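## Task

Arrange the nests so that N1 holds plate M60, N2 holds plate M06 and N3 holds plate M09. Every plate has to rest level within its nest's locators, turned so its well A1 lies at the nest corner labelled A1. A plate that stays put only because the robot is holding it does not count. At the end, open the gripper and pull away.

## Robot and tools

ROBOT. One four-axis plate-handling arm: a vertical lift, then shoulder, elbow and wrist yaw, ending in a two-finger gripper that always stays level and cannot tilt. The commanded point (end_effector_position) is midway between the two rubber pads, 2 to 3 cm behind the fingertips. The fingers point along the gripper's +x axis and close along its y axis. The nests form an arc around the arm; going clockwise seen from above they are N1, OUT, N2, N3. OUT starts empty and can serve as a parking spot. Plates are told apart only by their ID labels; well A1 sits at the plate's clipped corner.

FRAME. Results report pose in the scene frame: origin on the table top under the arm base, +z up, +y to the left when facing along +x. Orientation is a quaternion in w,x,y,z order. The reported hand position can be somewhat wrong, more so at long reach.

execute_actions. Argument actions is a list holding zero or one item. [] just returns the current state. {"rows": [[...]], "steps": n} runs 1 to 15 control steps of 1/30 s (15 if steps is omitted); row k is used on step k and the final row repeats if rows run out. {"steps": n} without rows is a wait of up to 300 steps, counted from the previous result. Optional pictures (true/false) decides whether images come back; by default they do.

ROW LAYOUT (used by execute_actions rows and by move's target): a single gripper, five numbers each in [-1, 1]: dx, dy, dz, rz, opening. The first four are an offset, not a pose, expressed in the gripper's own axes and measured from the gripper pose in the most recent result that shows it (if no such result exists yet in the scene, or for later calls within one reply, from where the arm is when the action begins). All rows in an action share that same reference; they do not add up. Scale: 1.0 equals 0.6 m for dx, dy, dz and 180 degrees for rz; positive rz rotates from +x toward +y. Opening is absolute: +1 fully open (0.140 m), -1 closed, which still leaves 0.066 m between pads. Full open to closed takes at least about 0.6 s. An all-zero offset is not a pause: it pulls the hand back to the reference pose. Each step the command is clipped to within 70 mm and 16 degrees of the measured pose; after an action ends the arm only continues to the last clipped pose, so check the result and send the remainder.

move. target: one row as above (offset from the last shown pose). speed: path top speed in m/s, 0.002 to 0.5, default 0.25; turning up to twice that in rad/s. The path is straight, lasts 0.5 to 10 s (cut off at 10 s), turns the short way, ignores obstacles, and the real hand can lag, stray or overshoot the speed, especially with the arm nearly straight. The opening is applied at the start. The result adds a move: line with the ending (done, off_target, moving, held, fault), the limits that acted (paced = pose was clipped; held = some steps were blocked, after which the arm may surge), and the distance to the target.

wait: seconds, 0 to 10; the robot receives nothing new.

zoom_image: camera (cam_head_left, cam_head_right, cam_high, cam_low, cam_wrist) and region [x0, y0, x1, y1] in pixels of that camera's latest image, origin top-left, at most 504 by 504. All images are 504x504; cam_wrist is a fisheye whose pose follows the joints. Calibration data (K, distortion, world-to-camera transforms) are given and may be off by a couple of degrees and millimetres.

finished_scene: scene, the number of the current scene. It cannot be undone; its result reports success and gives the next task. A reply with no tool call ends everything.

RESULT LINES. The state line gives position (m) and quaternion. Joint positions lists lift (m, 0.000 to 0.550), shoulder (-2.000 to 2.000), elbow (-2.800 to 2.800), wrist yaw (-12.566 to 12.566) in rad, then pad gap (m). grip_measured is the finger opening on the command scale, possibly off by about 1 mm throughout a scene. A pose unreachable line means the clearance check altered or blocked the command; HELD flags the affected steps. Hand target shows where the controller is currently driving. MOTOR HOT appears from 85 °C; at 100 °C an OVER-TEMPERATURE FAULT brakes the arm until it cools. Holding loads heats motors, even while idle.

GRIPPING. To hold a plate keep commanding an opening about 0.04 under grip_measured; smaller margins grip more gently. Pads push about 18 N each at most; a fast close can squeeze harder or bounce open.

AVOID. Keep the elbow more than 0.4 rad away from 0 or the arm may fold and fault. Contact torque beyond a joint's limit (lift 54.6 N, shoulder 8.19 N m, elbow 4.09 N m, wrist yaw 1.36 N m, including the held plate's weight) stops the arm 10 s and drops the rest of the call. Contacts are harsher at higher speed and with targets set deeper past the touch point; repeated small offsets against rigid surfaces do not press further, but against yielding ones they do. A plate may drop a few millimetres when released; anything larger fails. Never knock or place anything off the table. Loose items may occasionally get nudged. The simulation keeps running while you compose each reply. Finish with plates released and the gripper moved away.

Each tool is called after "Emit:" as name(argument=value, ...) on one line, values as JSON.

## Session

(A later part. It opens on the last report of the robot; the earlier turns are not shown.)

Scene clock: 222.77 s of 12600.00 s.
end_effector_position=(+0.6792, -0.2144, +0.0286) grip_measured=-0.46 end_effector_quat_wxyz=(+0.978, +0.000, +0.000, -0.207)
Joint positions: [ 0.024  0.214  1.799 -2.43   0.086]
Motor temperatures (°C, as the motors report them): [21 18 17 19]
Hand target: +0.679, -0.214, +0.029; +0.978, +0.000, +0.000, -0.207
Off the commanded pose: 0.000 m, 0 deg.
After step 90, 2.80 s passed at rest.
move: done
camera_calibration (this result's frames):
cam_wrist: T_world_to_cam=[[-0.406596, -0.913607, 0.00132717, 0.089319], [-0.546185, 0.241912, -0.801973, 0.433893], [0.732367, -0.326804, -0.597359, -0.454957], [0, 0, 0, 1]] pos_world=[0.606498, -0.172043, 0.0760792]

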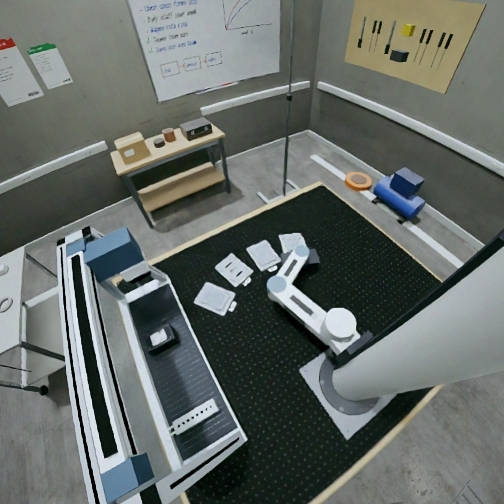

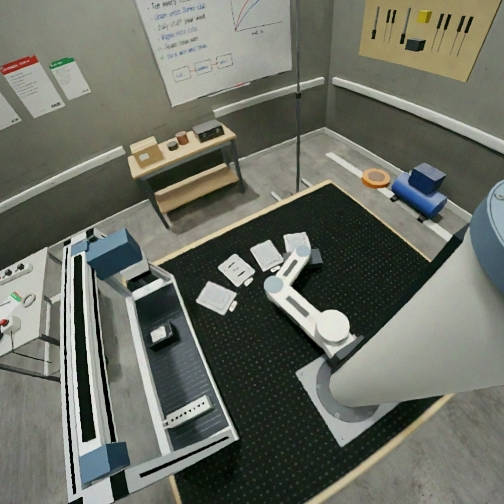

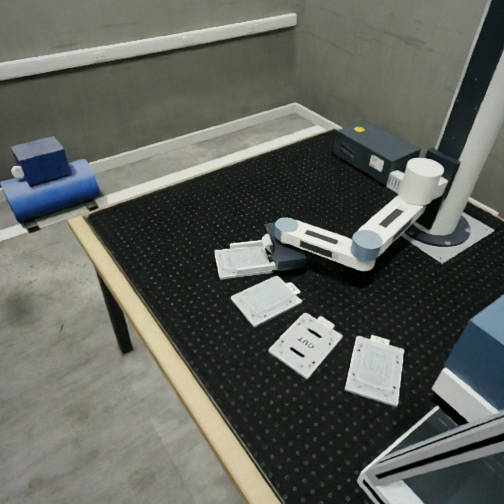

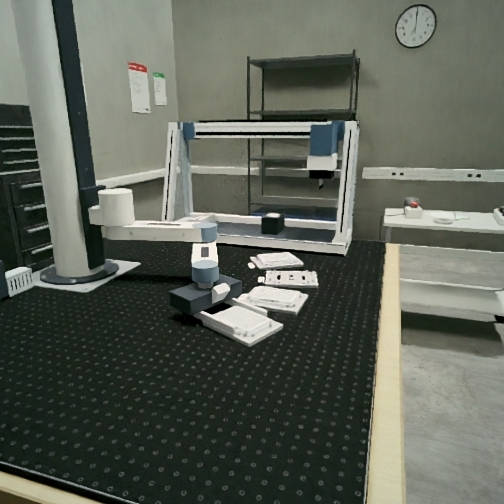

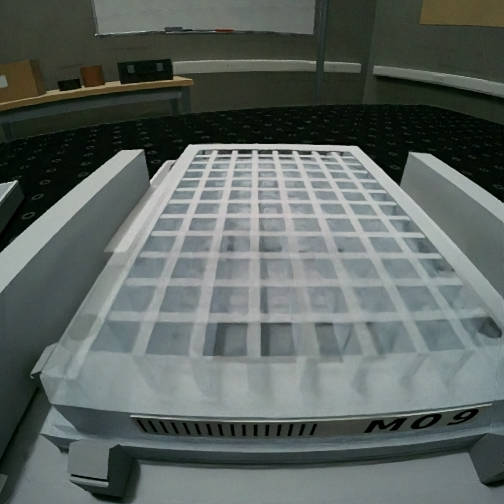

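Seated.

Emit:
move(target=[0,0,0,0,1])

Emit:
move(target=[0,0,0.15,0,1])

Emit:
move(target=[-0.2,0,0.05,0,1])

Scene clock: 227.13 s of 12600.00 s.
end_effector_position=(+0.6792, -0.2144, +0.0286) grip_measured=+1.00 end_effector_quat_wxyz=(+0.978, +0.000, +0.000, -0.207)
Joint positions: [ 0.024  0.214  1.799 -2.43   0.14 ]
Motor temperatures (°C, as the motors report them): [21 18 17 19]
Hand target: +0.679, -0.214, +0.029; +0.978, +0.000, +0.000, -0.207
Off the commanded pose: 0.000 m, 0 deg.
After step 90, 0.67 s passed at rest.
move: done
camera_calibration (this result's frames):
cam_wrist: T_world_to_cam=[[-0.406584, -0.913612, 0.00132717, 0.0893057], [-0.546188, 0.241905, -0.801973, 0.433894], [0.732371, -0.326794, -0.597359, -0.454958], [0, 0, 0, 1]] pos_world=[0.606496, -0.172048, 0.0760792]

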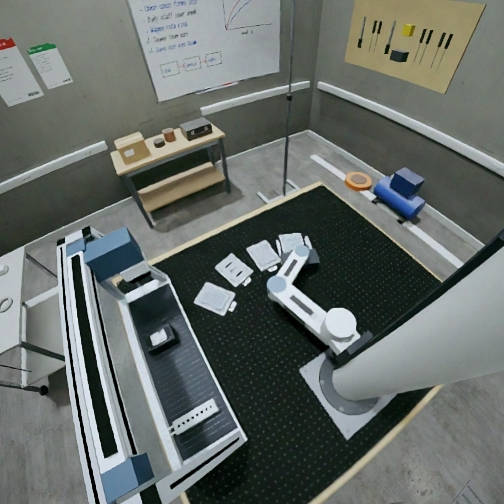

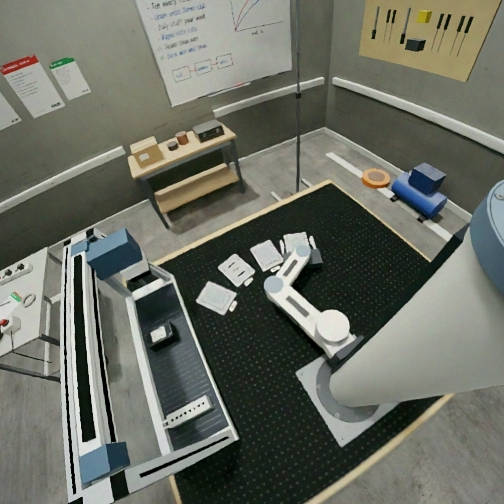

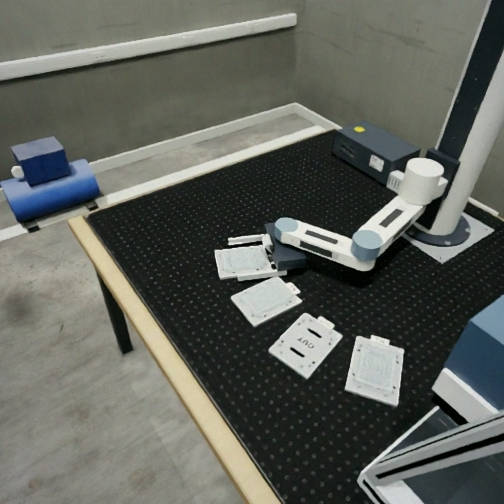

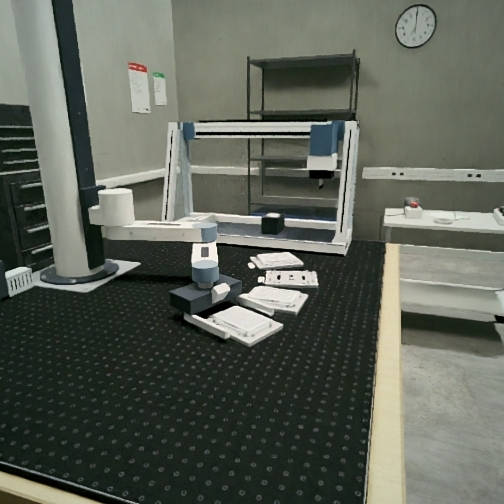

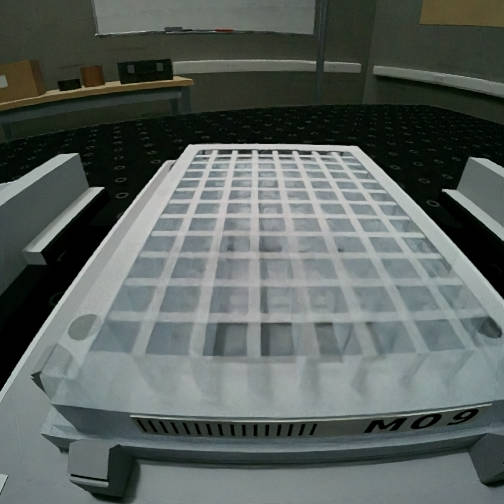

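Scene clock: 227.93 s of 12600.00 s.
end_effector_position=(+0.6792, -0.2144, +0.1186) grip_measured=+1.00 end_effector_quat_wxyz=(+0.978, +0.000, +0.000, -0.207)
Joint positions: [ 0.114  0.214  1.799 -2.43   0.14 ]
Motor temperatures (°C, as the motors report them): [21 18 17 19]
Hand target: +0.679, -0.214, +0.119; +0.978, +0.000, +0.000, -0.207
Off the commanded pose: 0.000 m, 0 deg.
move: done
camera_calibration (this result's frames):
cam_wrist: T_world_to_cam=[[-0.406552, -0.913627, 0.00132717, 0.0891706], [-0.546197, 0.241885, -0.801973, 0.50611], [0.732383, -0.326768, -0.597359, -0.401178], [0, 0, 0, 1]] pos_world=[0.606504, -0.172044, 0.166121]

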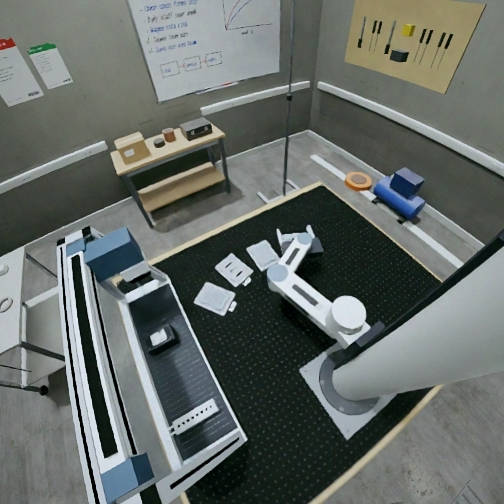

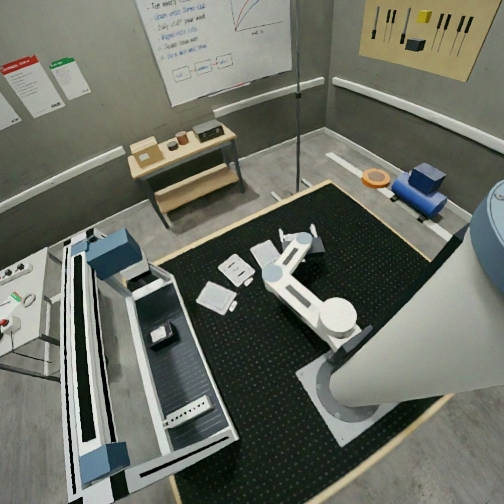

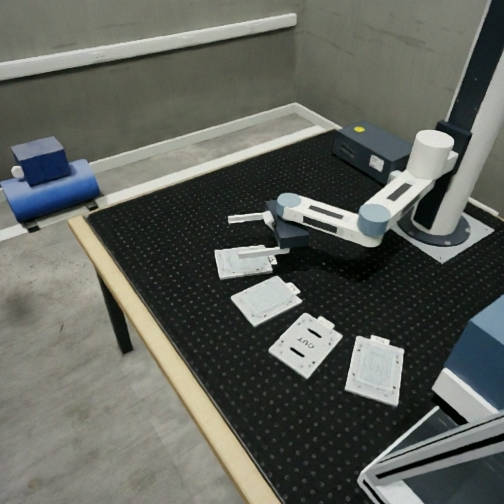

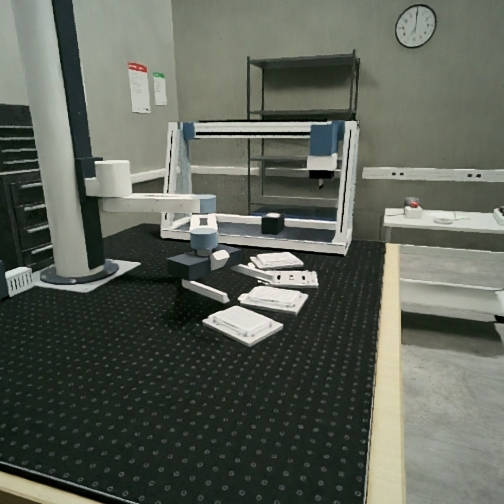

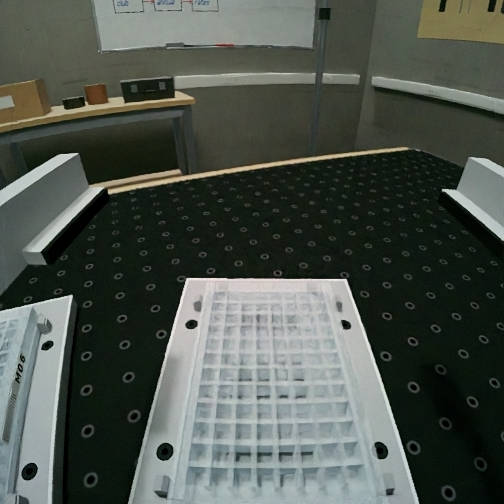

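Scene clock: 228.83 s of 12600.00 s.
end_effector_position=(+0.5695, -0.1657, +0.1487) grip_measured=+1.00 end_effector_quat_wxyz=(+0.978, +0.000, +0.000, -0.207)
Joint positions: [ 0.144  0.484  1.164 -2.066  0.14 ]
Motor temperatures (°C, as the motors report them): [21 18 17 19]
Hand target: +0.569, -0.166, +0.149; +0.978, +0.000, +0.000, -0.207
Off the commanded pose: 0.000 m, 0 deg.
move: done
camera_calibration (this result's frames):
cam_wrist: T_world_to_cam=[[-0.406794, -0.913519, 0.00132717, 0.0891856], [-0.546133, 0.242031, -0.801973, 0.458478], [0.732296, -0.326963, -0.597359, -0.28694], [0, 0, 0, 1]] pos_world=[0.496795, -0.123312, 0.196162]

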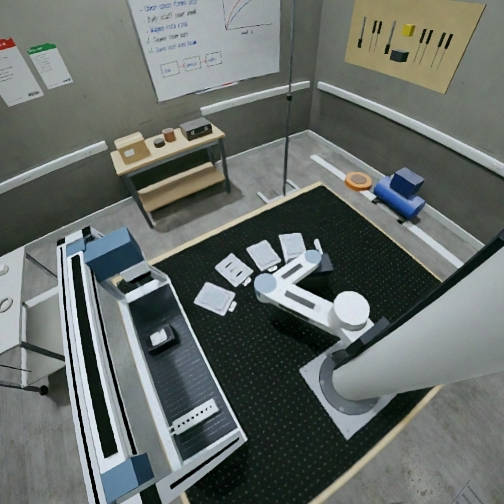

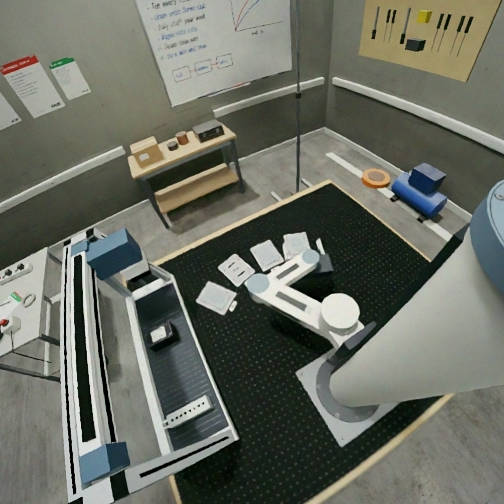

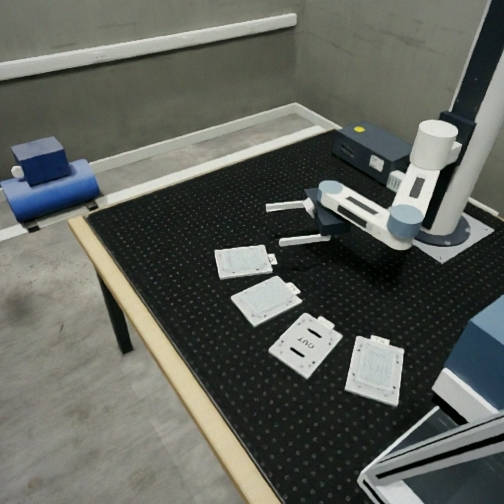

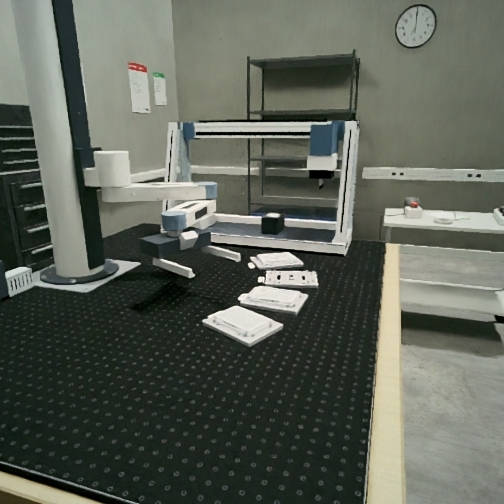

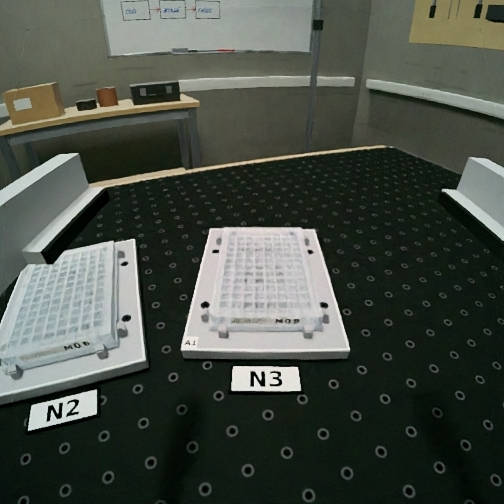

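Emit:
finished_scene(scene=2)

The scene is finished: the task was done.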